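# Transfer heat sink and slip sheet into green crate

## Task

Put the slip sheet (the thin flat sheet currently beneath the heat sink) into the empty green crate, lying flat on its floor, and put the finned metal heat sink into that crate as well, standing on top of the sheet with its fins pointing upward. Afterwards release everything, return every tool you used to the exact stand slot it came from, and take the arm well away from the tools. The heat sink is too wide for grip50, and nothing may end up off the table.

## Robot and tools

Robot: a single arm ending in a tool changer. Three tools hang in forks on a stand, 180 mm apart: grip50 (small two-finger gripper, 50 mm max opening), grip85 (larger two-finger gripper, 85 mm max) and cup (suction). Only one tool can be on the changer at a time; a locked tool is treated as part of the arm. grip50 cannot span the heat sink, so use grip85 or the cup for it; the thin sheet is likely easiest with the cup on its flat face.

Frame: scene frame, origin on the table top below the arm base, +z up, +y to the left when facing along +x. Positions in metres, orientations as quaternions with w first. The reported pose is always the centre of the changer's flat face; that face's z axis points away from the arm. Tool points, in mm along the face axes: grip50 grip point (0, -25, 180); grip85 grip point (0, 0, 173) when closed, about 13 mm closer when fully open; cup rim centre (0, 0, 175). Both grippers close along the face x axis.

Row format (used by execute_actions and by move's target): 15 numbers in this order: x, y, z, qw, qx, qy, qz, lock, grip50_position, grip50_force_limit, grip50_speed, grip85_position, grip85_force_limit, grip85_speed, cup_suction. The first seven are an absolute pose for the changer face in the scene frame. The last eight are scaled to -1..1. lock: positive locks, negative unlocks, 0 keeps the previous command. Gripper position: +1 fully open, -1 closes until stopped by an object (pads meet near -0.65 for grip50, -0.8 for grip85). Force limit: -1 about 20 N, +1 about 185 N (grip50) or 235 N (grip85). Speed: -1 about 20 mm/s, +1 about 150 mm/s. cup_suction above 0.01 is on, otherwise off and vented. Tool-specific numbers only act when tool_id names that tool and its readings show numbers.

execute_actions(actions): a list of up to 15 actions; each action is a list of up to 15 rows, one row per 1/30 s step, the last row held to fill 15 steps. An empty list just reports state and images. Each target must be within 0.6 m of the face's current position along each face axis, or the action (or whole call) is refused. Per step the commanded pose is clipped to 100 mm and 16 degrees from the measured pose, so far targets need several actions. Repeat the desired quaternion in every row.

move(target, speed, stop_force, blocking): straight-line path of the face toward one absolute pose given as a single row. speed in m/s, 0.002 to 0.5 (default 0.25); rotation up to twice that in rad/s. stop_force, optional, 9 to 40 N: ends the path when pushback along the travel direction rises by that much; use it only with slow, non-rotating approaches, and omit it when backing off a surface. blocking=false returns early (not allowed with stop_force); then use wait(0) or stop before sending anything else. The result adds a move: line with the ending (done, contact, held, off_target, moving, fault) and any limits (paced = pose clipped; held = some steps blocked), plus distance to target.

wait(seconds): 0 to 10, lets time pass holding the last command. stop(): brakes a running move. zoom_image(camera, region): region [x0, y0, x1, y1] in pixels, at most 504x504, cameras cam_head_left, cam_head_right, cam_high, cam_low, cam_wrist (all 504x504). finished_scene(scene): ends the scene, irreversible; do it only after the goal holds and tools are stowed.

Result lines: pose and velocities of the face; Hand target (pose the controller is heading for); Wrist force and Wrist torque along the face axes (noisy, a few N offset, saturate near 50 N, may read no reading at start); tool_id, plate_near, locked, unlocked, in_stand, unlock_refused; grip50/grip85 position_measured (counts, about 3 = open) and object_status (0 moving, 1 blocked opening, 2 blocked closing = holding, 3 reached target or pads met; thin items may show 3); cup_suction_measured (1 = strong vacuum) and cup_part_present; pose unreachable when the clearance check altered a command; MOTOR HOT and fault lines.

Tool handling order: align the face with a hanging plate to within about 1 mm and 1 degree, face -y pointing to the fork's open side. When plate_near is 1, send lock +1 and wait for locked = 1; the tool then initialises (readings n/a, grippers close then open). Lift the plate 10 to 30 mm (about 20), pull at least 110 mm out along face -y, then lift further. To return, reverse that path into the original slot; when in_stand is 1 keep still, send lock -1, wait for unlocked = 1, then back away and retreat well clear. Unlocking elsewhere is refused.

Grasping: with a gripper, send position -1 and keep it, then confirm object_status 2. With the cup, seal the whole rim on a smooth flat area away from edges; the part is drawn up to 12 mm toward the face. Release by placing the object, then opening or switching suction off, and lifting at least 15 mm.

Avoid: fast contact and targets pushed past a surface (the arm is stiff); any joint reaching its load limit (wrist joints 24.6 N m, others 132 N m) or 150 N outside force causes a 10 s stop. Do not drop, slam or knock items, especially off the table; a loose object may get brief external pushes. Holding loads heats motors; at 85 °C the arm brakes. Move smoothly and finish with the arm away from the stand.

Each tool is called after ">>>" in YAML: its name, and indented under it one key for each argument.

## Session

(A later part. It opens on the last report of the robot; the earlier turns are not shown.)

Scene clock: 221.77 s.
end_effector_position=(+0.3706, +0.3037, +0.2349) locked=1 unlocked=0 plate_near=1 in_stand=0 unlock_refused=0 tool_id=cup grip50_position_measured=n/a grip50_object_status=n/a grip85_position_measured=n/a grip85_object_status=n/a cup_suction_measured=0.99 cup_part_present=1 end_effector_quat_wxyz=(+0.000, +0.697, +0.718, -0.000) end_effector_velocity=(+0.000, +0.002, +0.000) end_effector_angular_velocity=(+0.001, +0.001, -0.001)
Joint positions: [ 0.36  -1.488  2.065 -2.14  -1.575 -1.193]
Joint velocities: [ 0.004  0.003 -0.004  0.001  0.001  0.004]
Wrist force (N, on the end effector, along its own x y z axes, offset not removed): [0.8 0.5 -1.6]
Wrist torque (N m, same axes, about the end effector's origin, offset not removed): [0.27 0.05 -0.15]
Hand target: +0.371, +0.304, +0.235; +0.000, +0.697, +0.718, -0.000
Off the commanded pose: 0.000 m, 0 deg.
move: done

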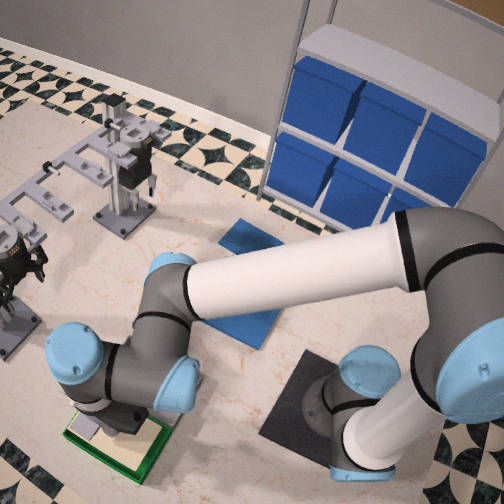

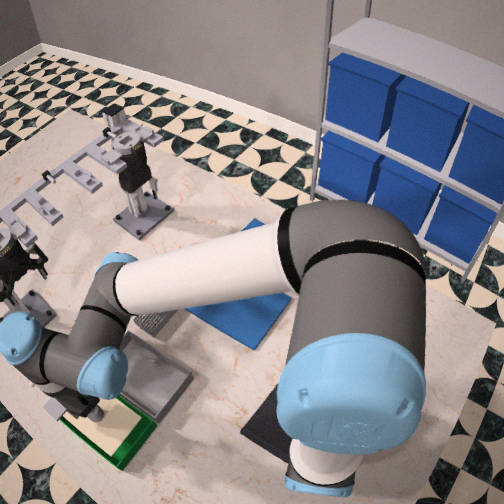

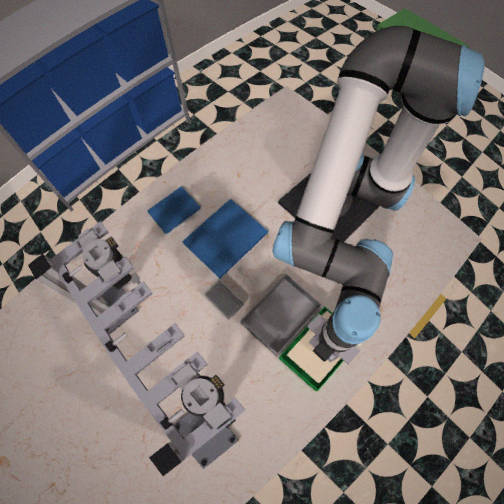

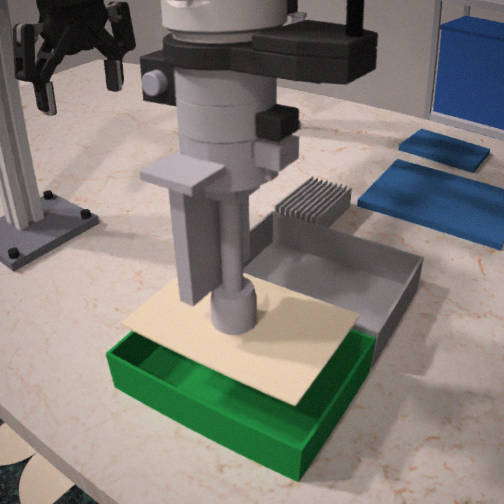

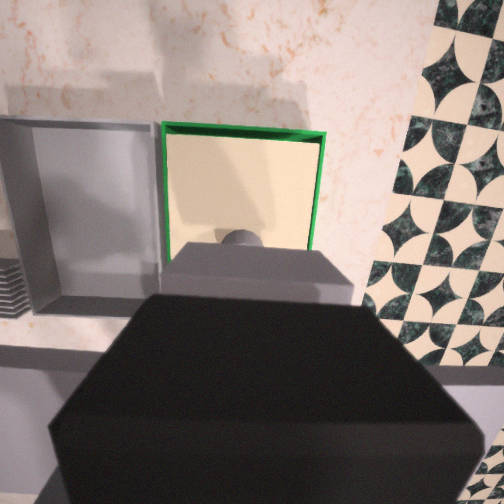

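Well centred.

>>> move:
  target: [0.3705,0.3045,0.178,0,0.6965,0.7175,0,0,0,0,0,0,0,0,1]
  speed: 0.03

>>> move:
  target: [0.3705,0.3045,0.1695,0,0.6965,0.7175,0,0,0,0,0,0,0,0,1]
  speed: 0.005
  stop_force: 9

>>> execute_actions:
  actions:
    - [[0.3705,0.3045,0.172,0,0.6965,0.7175,0,0,0,0,0,0,0,0,0]]
    - [[0.3705,0.3045,0.174,0,0.6965,0.7175,0,0,0,0,0,0,0,0,0]]

>>> move:
  target: [0.3705,0.3045,0.24,0,0.6965,0.7175,0,0,0,0,0,0,0,0,0]
  speed: 0.06

>>> move:
  target: [0.5002,0.0361,0.38,0,0.7273,0.6863,0,0,0,0,0,0,0,0,0]
  speed: 0.25

>>> move:
  target: [0.64,0.028,0.38,0,0.7273,0.6863,0,0,0,0,0,0,0,0,0]
  speed: 0.1

>>> move:
  target: [0.64,0.028,0.3604,0,0.7273,0.6863,0,0,0,0,0,0,0,0,0]
  speed: 0.015

>>> execute_actions:
  actions:
    - [[0.64,0.028,0.3604,0,0.7273,0.6863,0,-1,0,0,0,0,0,0,0]]
    - [[0.64,0.028,0.3604,0,0.7273,0.6863,0,-1,0,0,0,0,0,0,0]]
    - [[0.64,0.028,0.3604,0,0.7273,0.6863,0,-1,0,0,0,0,0,0,0]]

Scene clock: 233.43 s.
end_effector_position=(+0.3704, +0.3044, +0.1783) locked=1 unlocked=0 plate_near=1 in_stand=0 unlock_refused=0 tool_id=cup grip50_position_measured=n/a grip50_object_status=n/a grip85_position_measured=n/a grip85_object_status=n/a cup_suction_measured=0.99 cup_part_present=1 end_effector_quat_wxyz=(-0.000, +0.697, +0.718, -0.000) end_effector_velocity=(+0.000, +0.000, -0.002) end_effector_angular_velocity=(+0.001, -0.000, -0.001)
Joint positions: [ 0.361 -1.393  2.137 -2.306 -1.574 -1.192]
Joint velocities: [ 0.     0.004  0.002 -0.006  0.001  0.001]
Wrist force (N, on the end effector, along its own x y z axes, offset not removed): [1.5 -0.5 -2.5]
Wrist torque (N m, same axes, about the end effector's origin, offset not removed): [0.02 -0.04 -0.17]
Hand target: +0.370, +0.304, +0.178; +0.000, +0.697, +0.718, -0.000
Off the commanded pose: 0.000 m, 0 deg.
move: done

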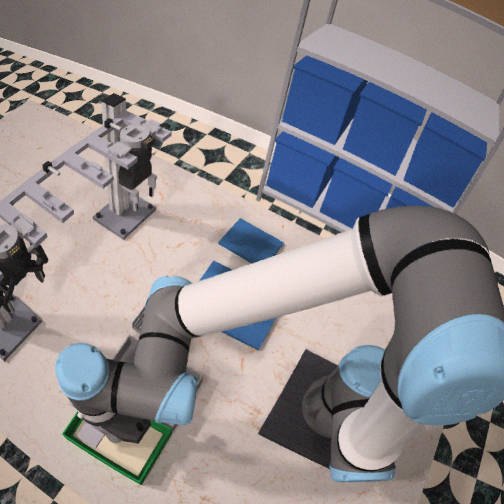

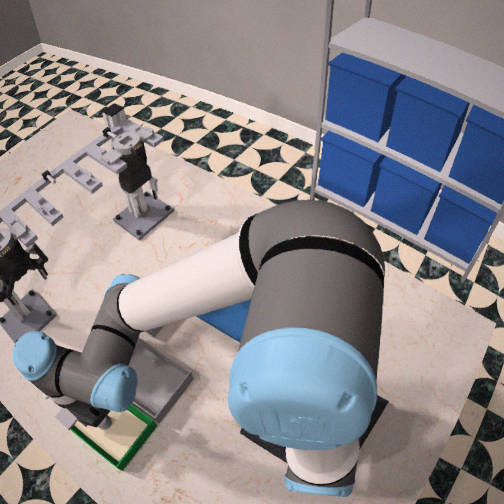

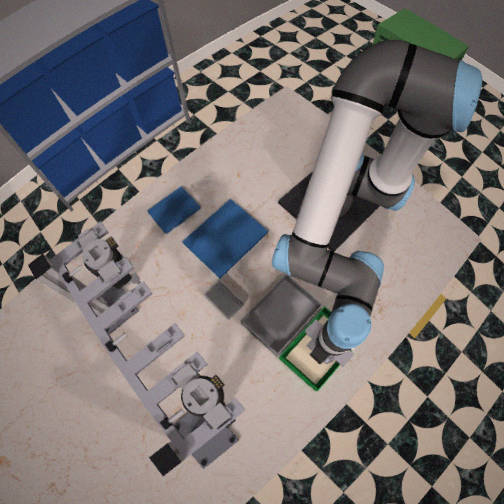

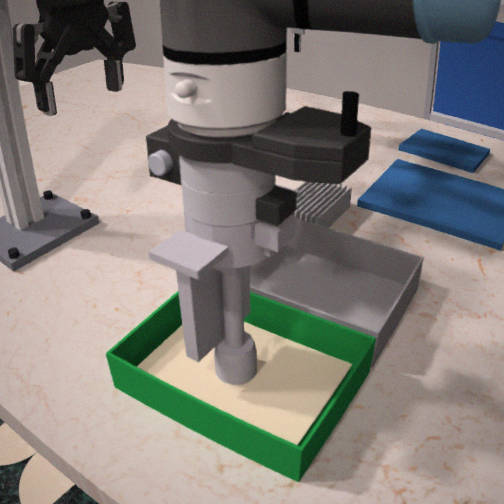

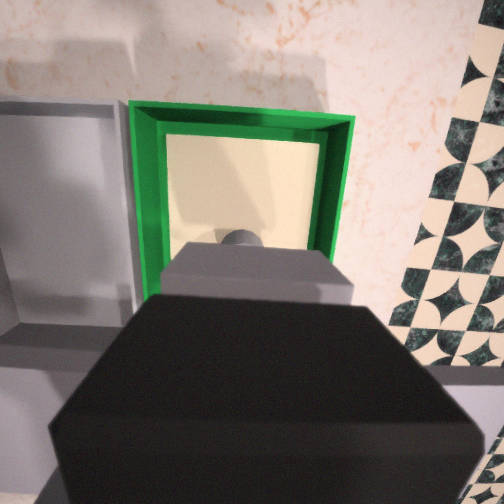

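Scene clock: 235.40 s.
end_effector_position=(+0.3705, +0.3045, +0.1696) locked=1 unlocked=0 plate_near=1 in_stand=0 unlock_refused=0 tool_id=cup grip50_position_measured=n/a grip50_object_status=n/a grip85_position_measured=n/a grip85_object_status=n/a cup_suction_measured=0.99 cup_part_present=1 end_effector_quat_wxyz=(-0.000, +0.697, +0.718, -0.000) end_effector_velocity=(+0.000, +0.000, -0.001) end_effector_angular_velocity=(+0.000, -0.001, +0.000)
Joint positions: [ 0.361 -1.376  2.146 -2.332 -1.574 -1.192]
Joint velocities: [-0.     0.002  0.001 -0.004 -0.    -0.   ]
Wrist force (N, on the end effector, along its own x y z axes, offset not removed): [-1.1 1.5 -2.2]
Wrist torque (N m, same axes, about the end effector's origin, offset not removed): [0.16 0.11 -0.16]
Hand target: +0.370, +0.304, +0.170; -0.000, +0.697, +0.718, -0.000
Off the commanded pose: 0.000 m, 0 deg.
move: done

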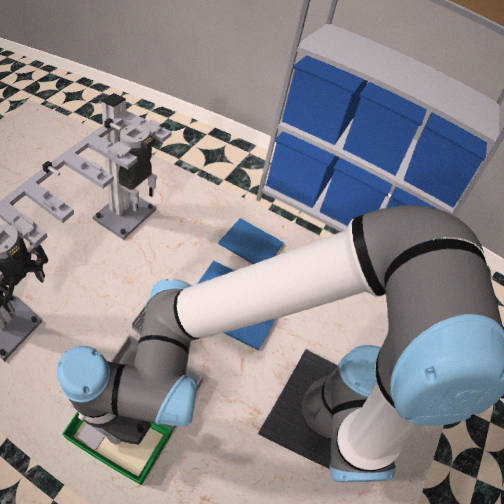

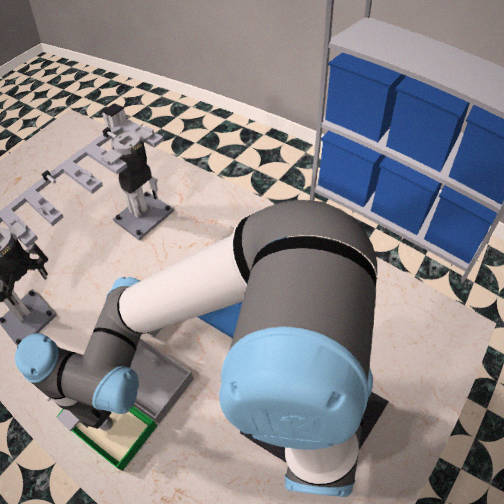

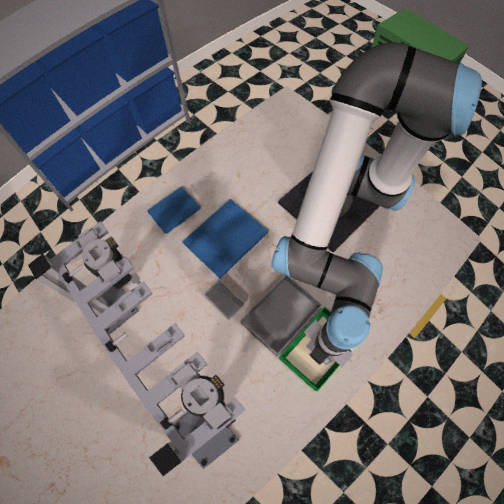

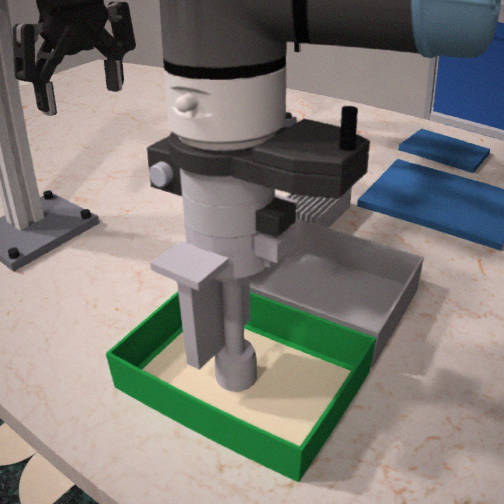

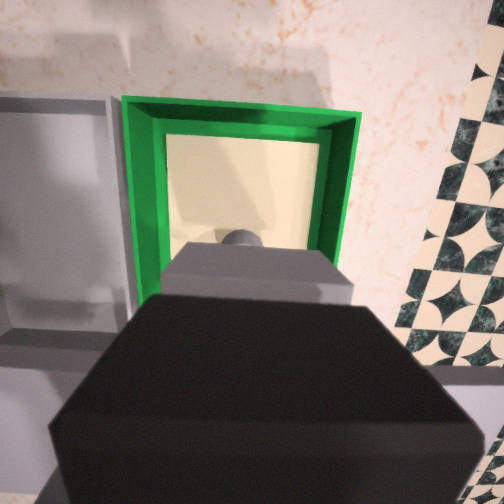

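Scene clock: 236.40 s.
end_effector_position=(+0.3705, +0.3045, +0.1740) locked=1 unlocked=0 plate_near=1 in_stand=0 unlock_refused=0 tool_id=cup grip50_position_measured=n/a grip50_object_status=n/a grip85_position_measured=n/a grip85_object_status=n/a cup_suction_measured=0.01 cup_part_present=0 end_effector_quat_wxyz=(-0.000, +0.697, +0.718, -0.000) end_effector_velocity=(-0.000, +0.000, +0.000) end_effector_angular_velocity=(+0.000, -0.000, -0.000)
Joint positions: [ 0.361 -1.385  2.141 -2.319 -1.574 -1.192]
Joint velocities: [-0.    -0.001 -0.     0.001  0.     0.   ]
Wrist force (N, on the end effector, along its own x y z axes, offset not removed): [-0.8 3.5 -9.8]
Wrist torque (N m, same axes, about the end effector's origin, offset not removed): [0.34 0.01 -0.12]
Hand target: +0.371, +0.305, +0.174; +0.000, +0.697, +0.718, +0.000
Off the commanded pose: 0.000 m, 0 deg.

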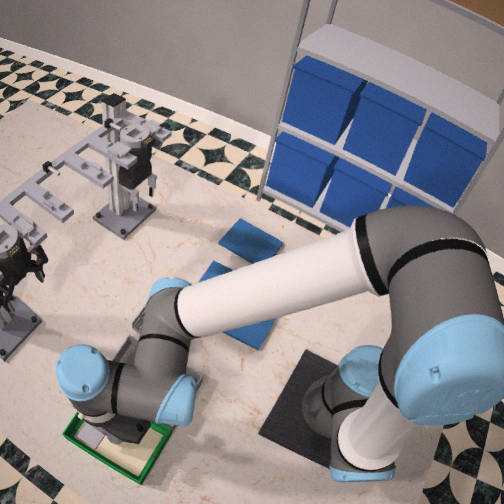

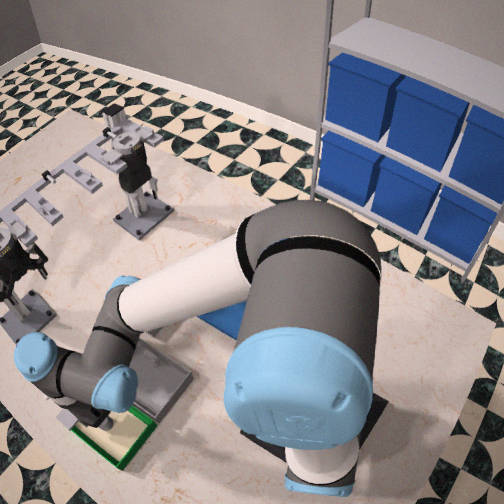

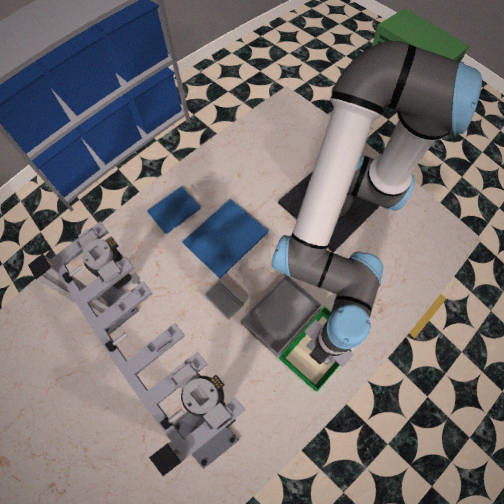

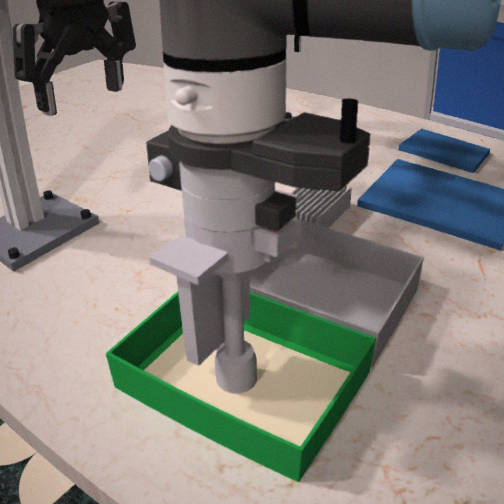

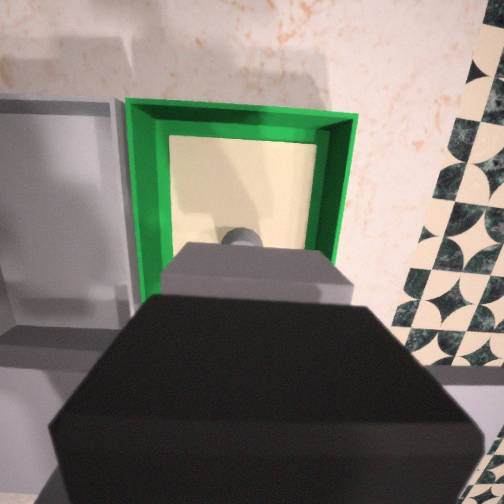

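Scene clock: 237.90 s.
end_effector_position=(+0.3706, +0.3046, +0.2397) locked=1 unlocked=0 plate_near=1 in_stand=0 unlock_refused=0 tool_id=cup grip50_position_measured=n/a grip50_object_status=n/a grip85_position_measured=n/a grip85_object_status=n/a cup_suction_measured=0.01 cup_part_present=0 end_effector_quat_wxyz=(+0.000, +0.697, +0.718, +0.000) end_effector_velocity=(+0.000, +0.000, +0.002) end_effector_angular_velocity=(-0.000, +0.000, -0.001)
Joint positions: [ 0.361 -1.493  2.056 -2.126 -1.574 -1.191]
Joint velocities: [ 0.    -0.003 -0.003  0.006  0.     0.001]
Wrist force (N, on the end effector, along its own x y z axes, offset not removed): [0.1 -1.6 -3.0]
Wrist torque (N m, same axes, about the end effector's origin, offset not removed): [-0.06 -0.03 -0.21]
Hand target: +0.371, +0.305, +0.240; +0.000, +0.697, +0.718, +0.000
Off the commanded pose: 0.000 m, 0 deg.
move: done

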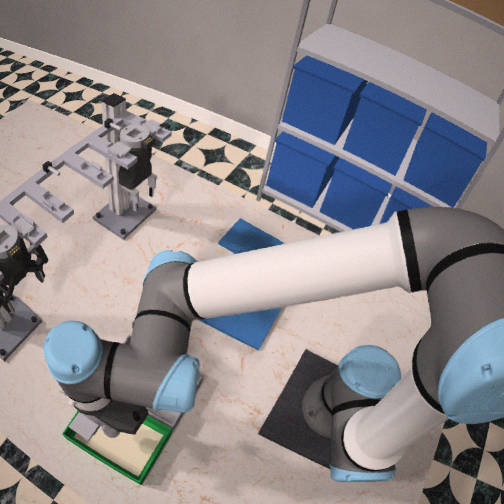

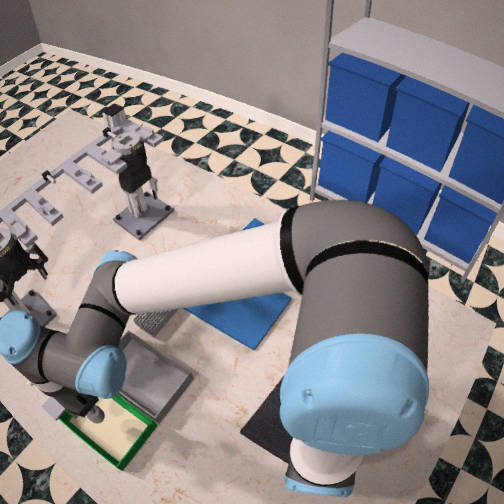

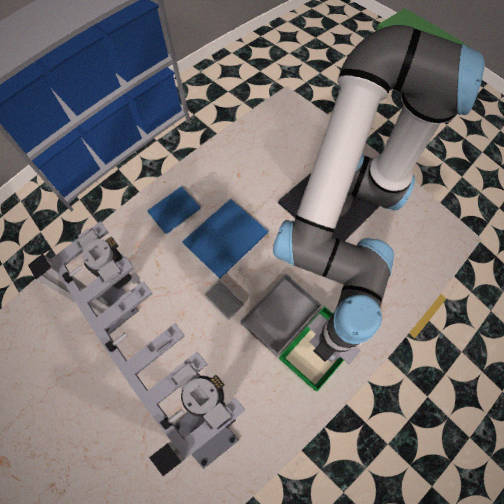

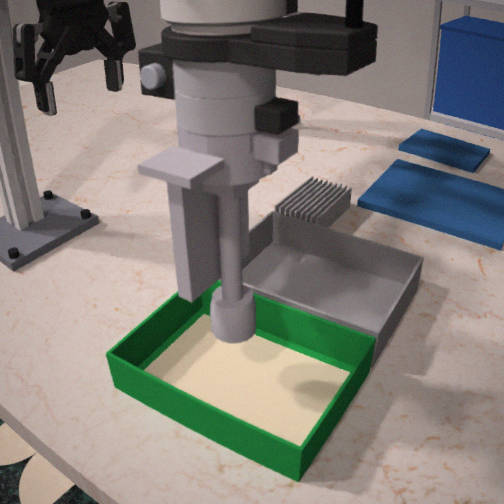

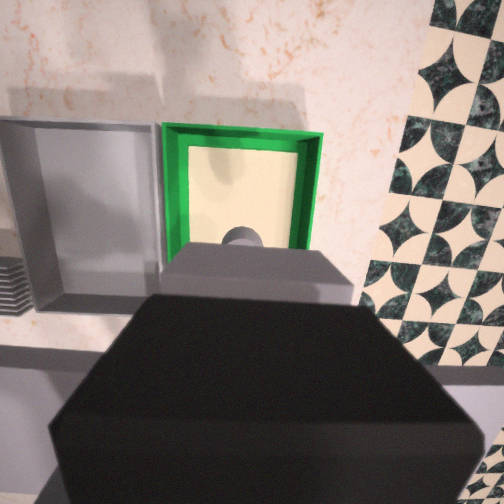

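Scene clock: 239.83 s.
end_effector_position=(+0.5003, +0.0364, +0.3798) locked=1 unlocked=0 plate_near=1 in_stand=0 unlock_refused=0 tool_id=cup grip50_position_measured=n/a grip50_object_status=n/a grip85_position_measured=n/a grip85_object_status=n/a cup_suction_measured=0.01 cup_part_present=0 end_effector_quat_wxyz=(-0.000, +0.727, +0.686, +0.000) end_effector_velocity=(+0.001, -0.001, +0.001) end_effector_angular_velocity=(+0.000, +0.000, -0.000)
Joint positions: [-0.237 -1.567  1.747 -1.745 -1.577 -1.702]
Joint velocities: [-0.002  0.002 -0.004  0.002  0.    -0.002]
Wrist force (N, on the end effector, along its own x y z axes, offset not removed): [-0.7 0.7 -2.1]
Wrist torque (N m, same axes, about the end effector's origin, offset not removed): [0.03 0.06 -0.31]
Hand target: +0.500, +0.036, +0.380; -0.000, +0.727, +0.686, +0.000
Off the commanded pose: 0.000 m, 0 deg.
move: done

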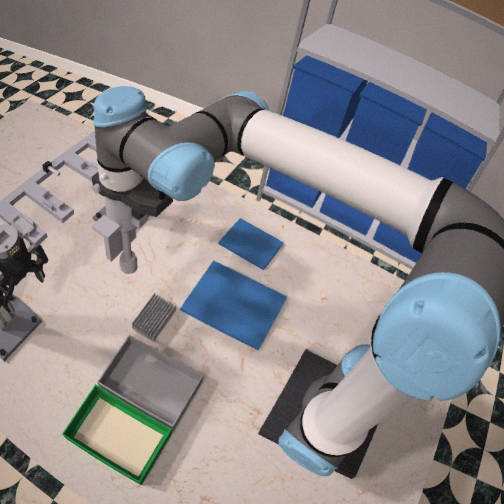

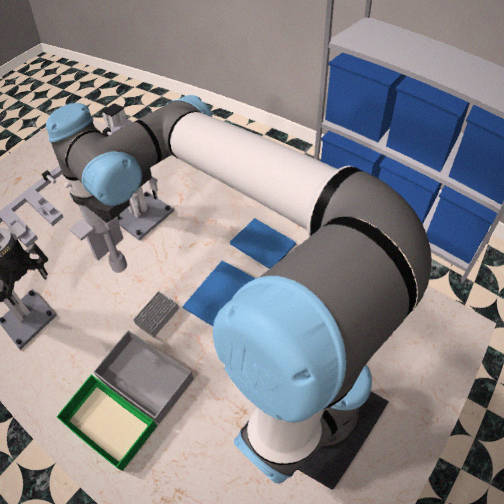

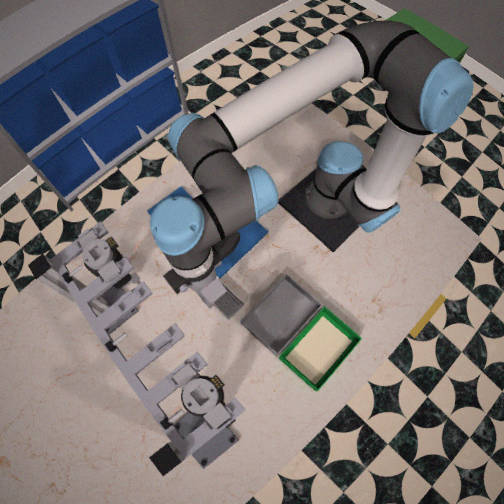

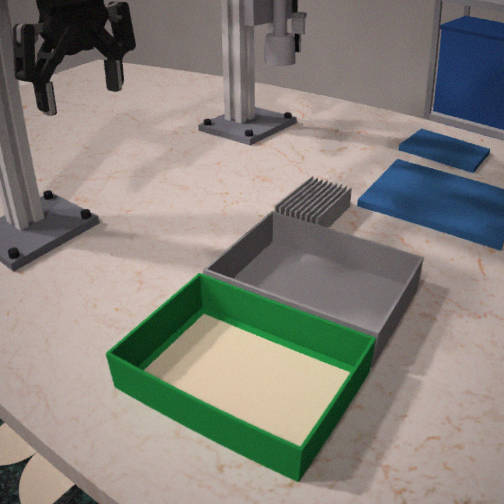

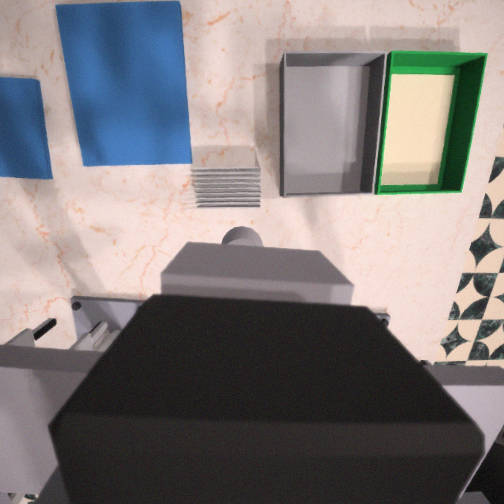

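Scene clock: 241.73 s.
end_effector_position=(+0.6399, +0.0279, +0.3799) locked=1 unlocked=0 plate_near=1 in_stand=0 unlock_refused=0 tool_id=cup grip50_position_measured=n/a grip50_object_status=n/a grip85_position_measured=n/a grip85_object_status=n/a cup_suction_measured=0.01 cup_part_present=0 end_effector_quat_wxyz=(+0.000, +0.727, +0.686, +0.000) end_effector_velocity=(+0.002, -0.000, +0.000) end_effector_angular_velocity=(-0.000, +0.000, +0.000)
Joint positions: [-0.208 -1.233  1.353 -1.686 -1.578 -1.673]
Joint velocities: [ 0.     0.004 -0.007  0.003 -0.     0.   ]
Wrist force (N, on the end effector, along its own x y z axes, offset not removed): [-1.1 -1.1 -2.7]
Wrist torque (N m, same axes, about the end effector's origin, offset not removed): [0.11 0.20 -0.11]
Hand target: +0.640, +0.028, +0.380; +0.000, +0.727, +0.686, -0.000
Off the commanded pose: 0.000 m, 0 deg.
move: done

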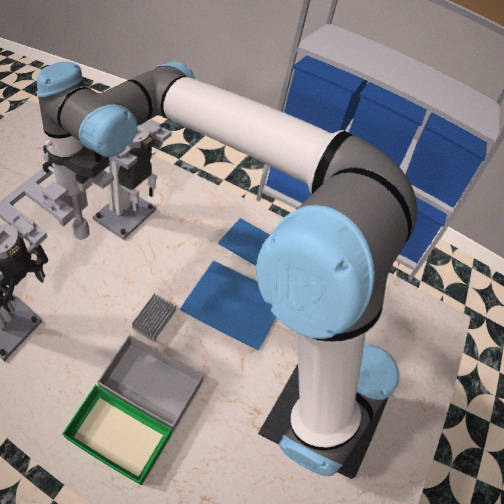

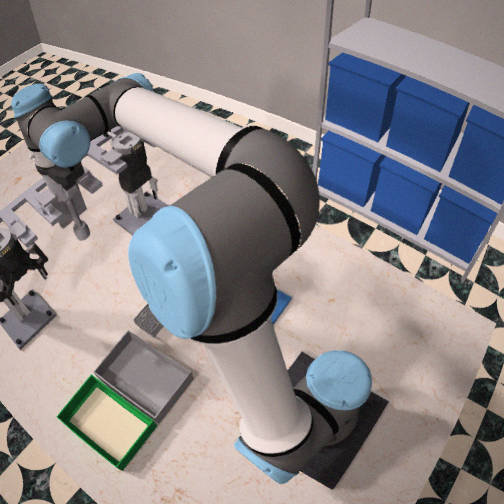

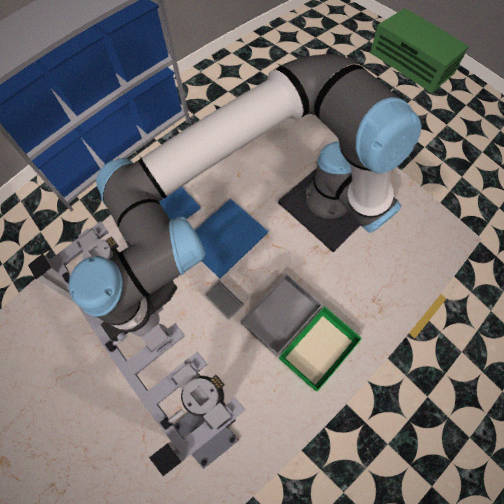

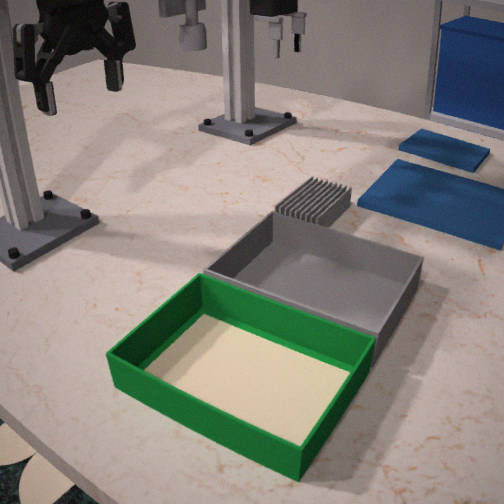

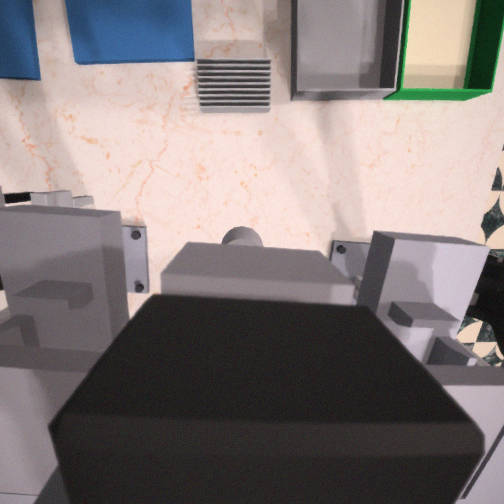

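Scene clock: 243.30 s.
end_effector_position=(+0.6400, +0.0280, +0.3606) locked=1 unlocked=0 plate_near=1 in_stand=1 unlock_refused=0 tool_id=cup grip50_position_measured=n/a grip50_object_status=n/a grip85_position_measured=n/a grip85_object_status=n/a cup_suction_measured=0.01 cup_part_present=0 end_effector_quat_wxyz=(+0.000, +0.727, +0.686, -0.000) end_effector_velocity=(+0.000, -0.000, -0.002) end_effector_angular_velocity=(-0.000, +0.000, -0.000)
Joint positions: [-0.208 -1.227  1.394 -1.733 -1.578 -1.673]
Joint velocities: [-0.     0.001  0.004 -0.005 -0.    -0.   ]
Wrist force (N, on the end effector, along its own x y z axes, offset not removed): [0.9 -1.1 -2.3]
Wrist torque (N m, same axes, about the end effector's origin, offset not removed): [-0.03 -0.01 -0.16]
Hand target: +0.640, +0.028, +0.360; -0.000, +0.727, +0.686, -0.000
Off the commanded pose: 0.000 m, 0 deg.
move: done

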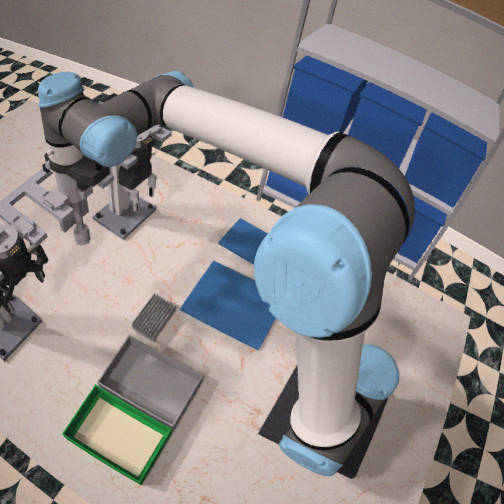

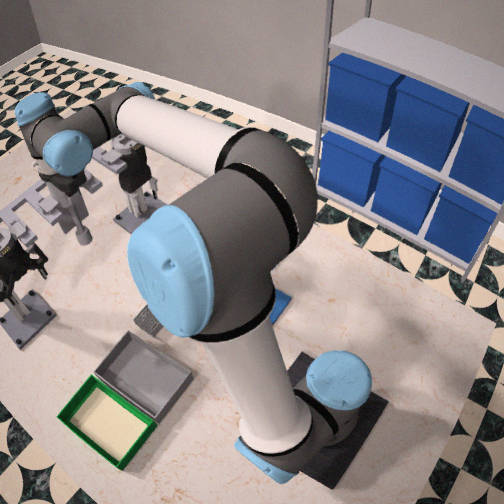

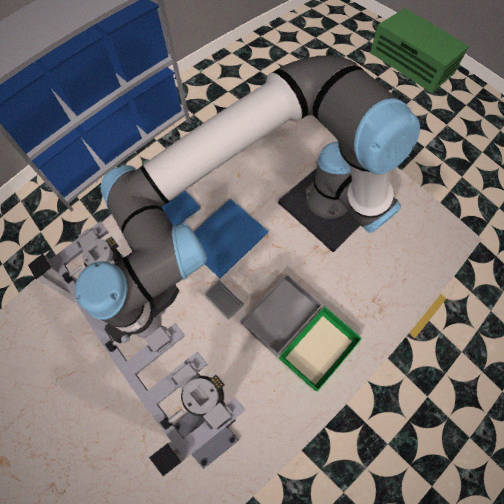

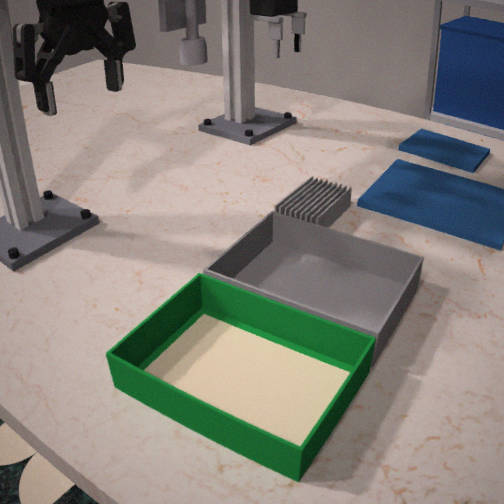

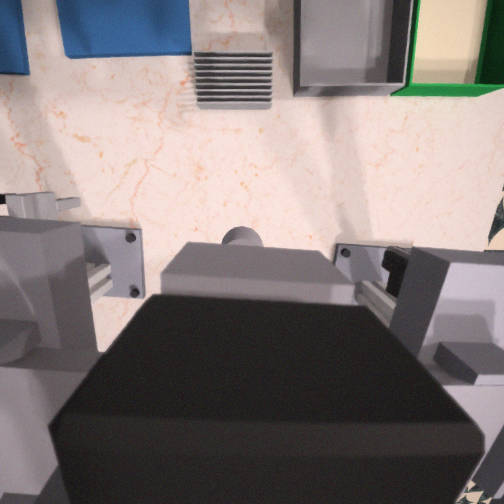

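Scene clock: 244.80 s.
end_effector_position=(+0.6400, +0.0280, +0.3604) locked=0 unlocked=1 plate_near=1 in_stand=1 unlock_refused=0 tool_id=none grip50_position_measured=n/a grip50_object_status=n/a grip85_position_measured=n/a grip85_object_status=n/a cup_suction_measured=n/a cup_part_present=n/a end_effector_quat_wxyz=(+0.000, +0.727, +0.686, +0.000) end_effector_velocity=(-0.000, -0.000, -0.000) end_effector_angular_velocity=(-0.001, +0.000, -0.001)
Joint positions: [-0.208 -1.226  1.394 -1.733 -1.578 -1.673]
Joint velocities: [ 0.     0.    -0.     0.    -0.001  0.001]
Wrist force (N, on the end effector, along its own x y z axes, offset not removed): [-0.8 -1.3 -2.9]
Wrist torque (N m, same axes, about the end effector's origin, offset not removed): [0.02 -0.05 -0.19]
Hand target: +0.640, +0.028, +0.360; +0.000, +0.727, +0.686, +0.000
Off the commanded pose: 0.000 m, 0 deg.

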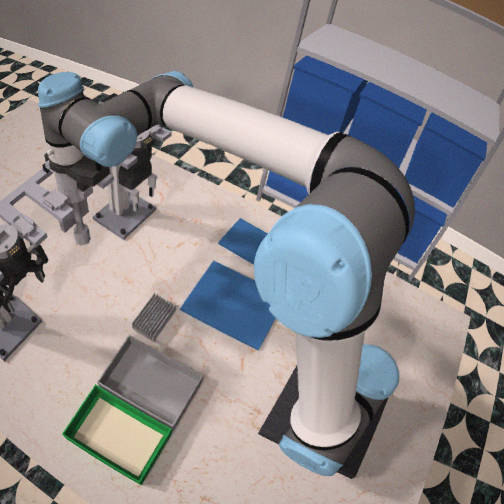

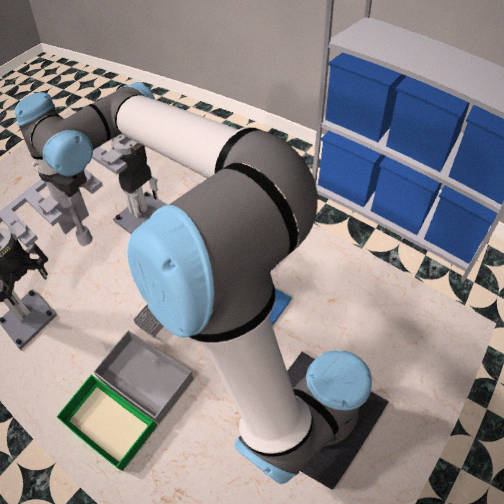

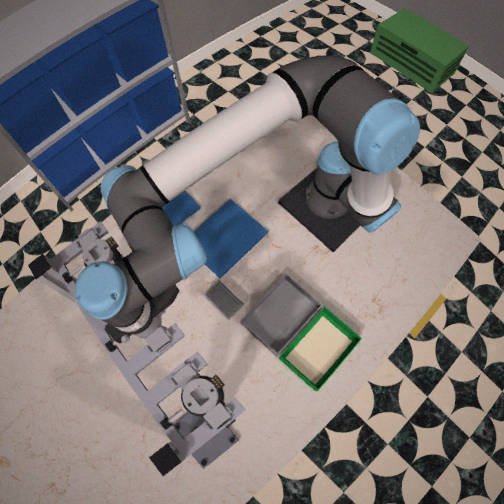

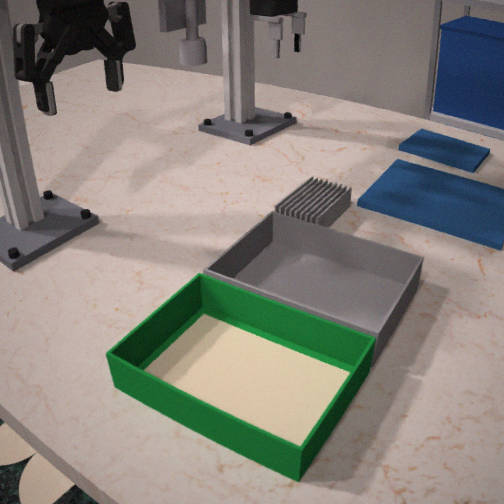

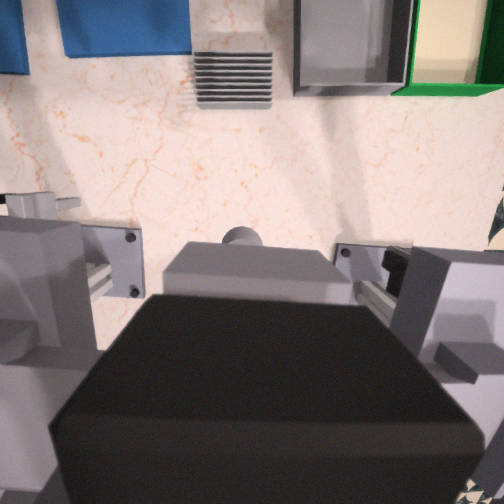

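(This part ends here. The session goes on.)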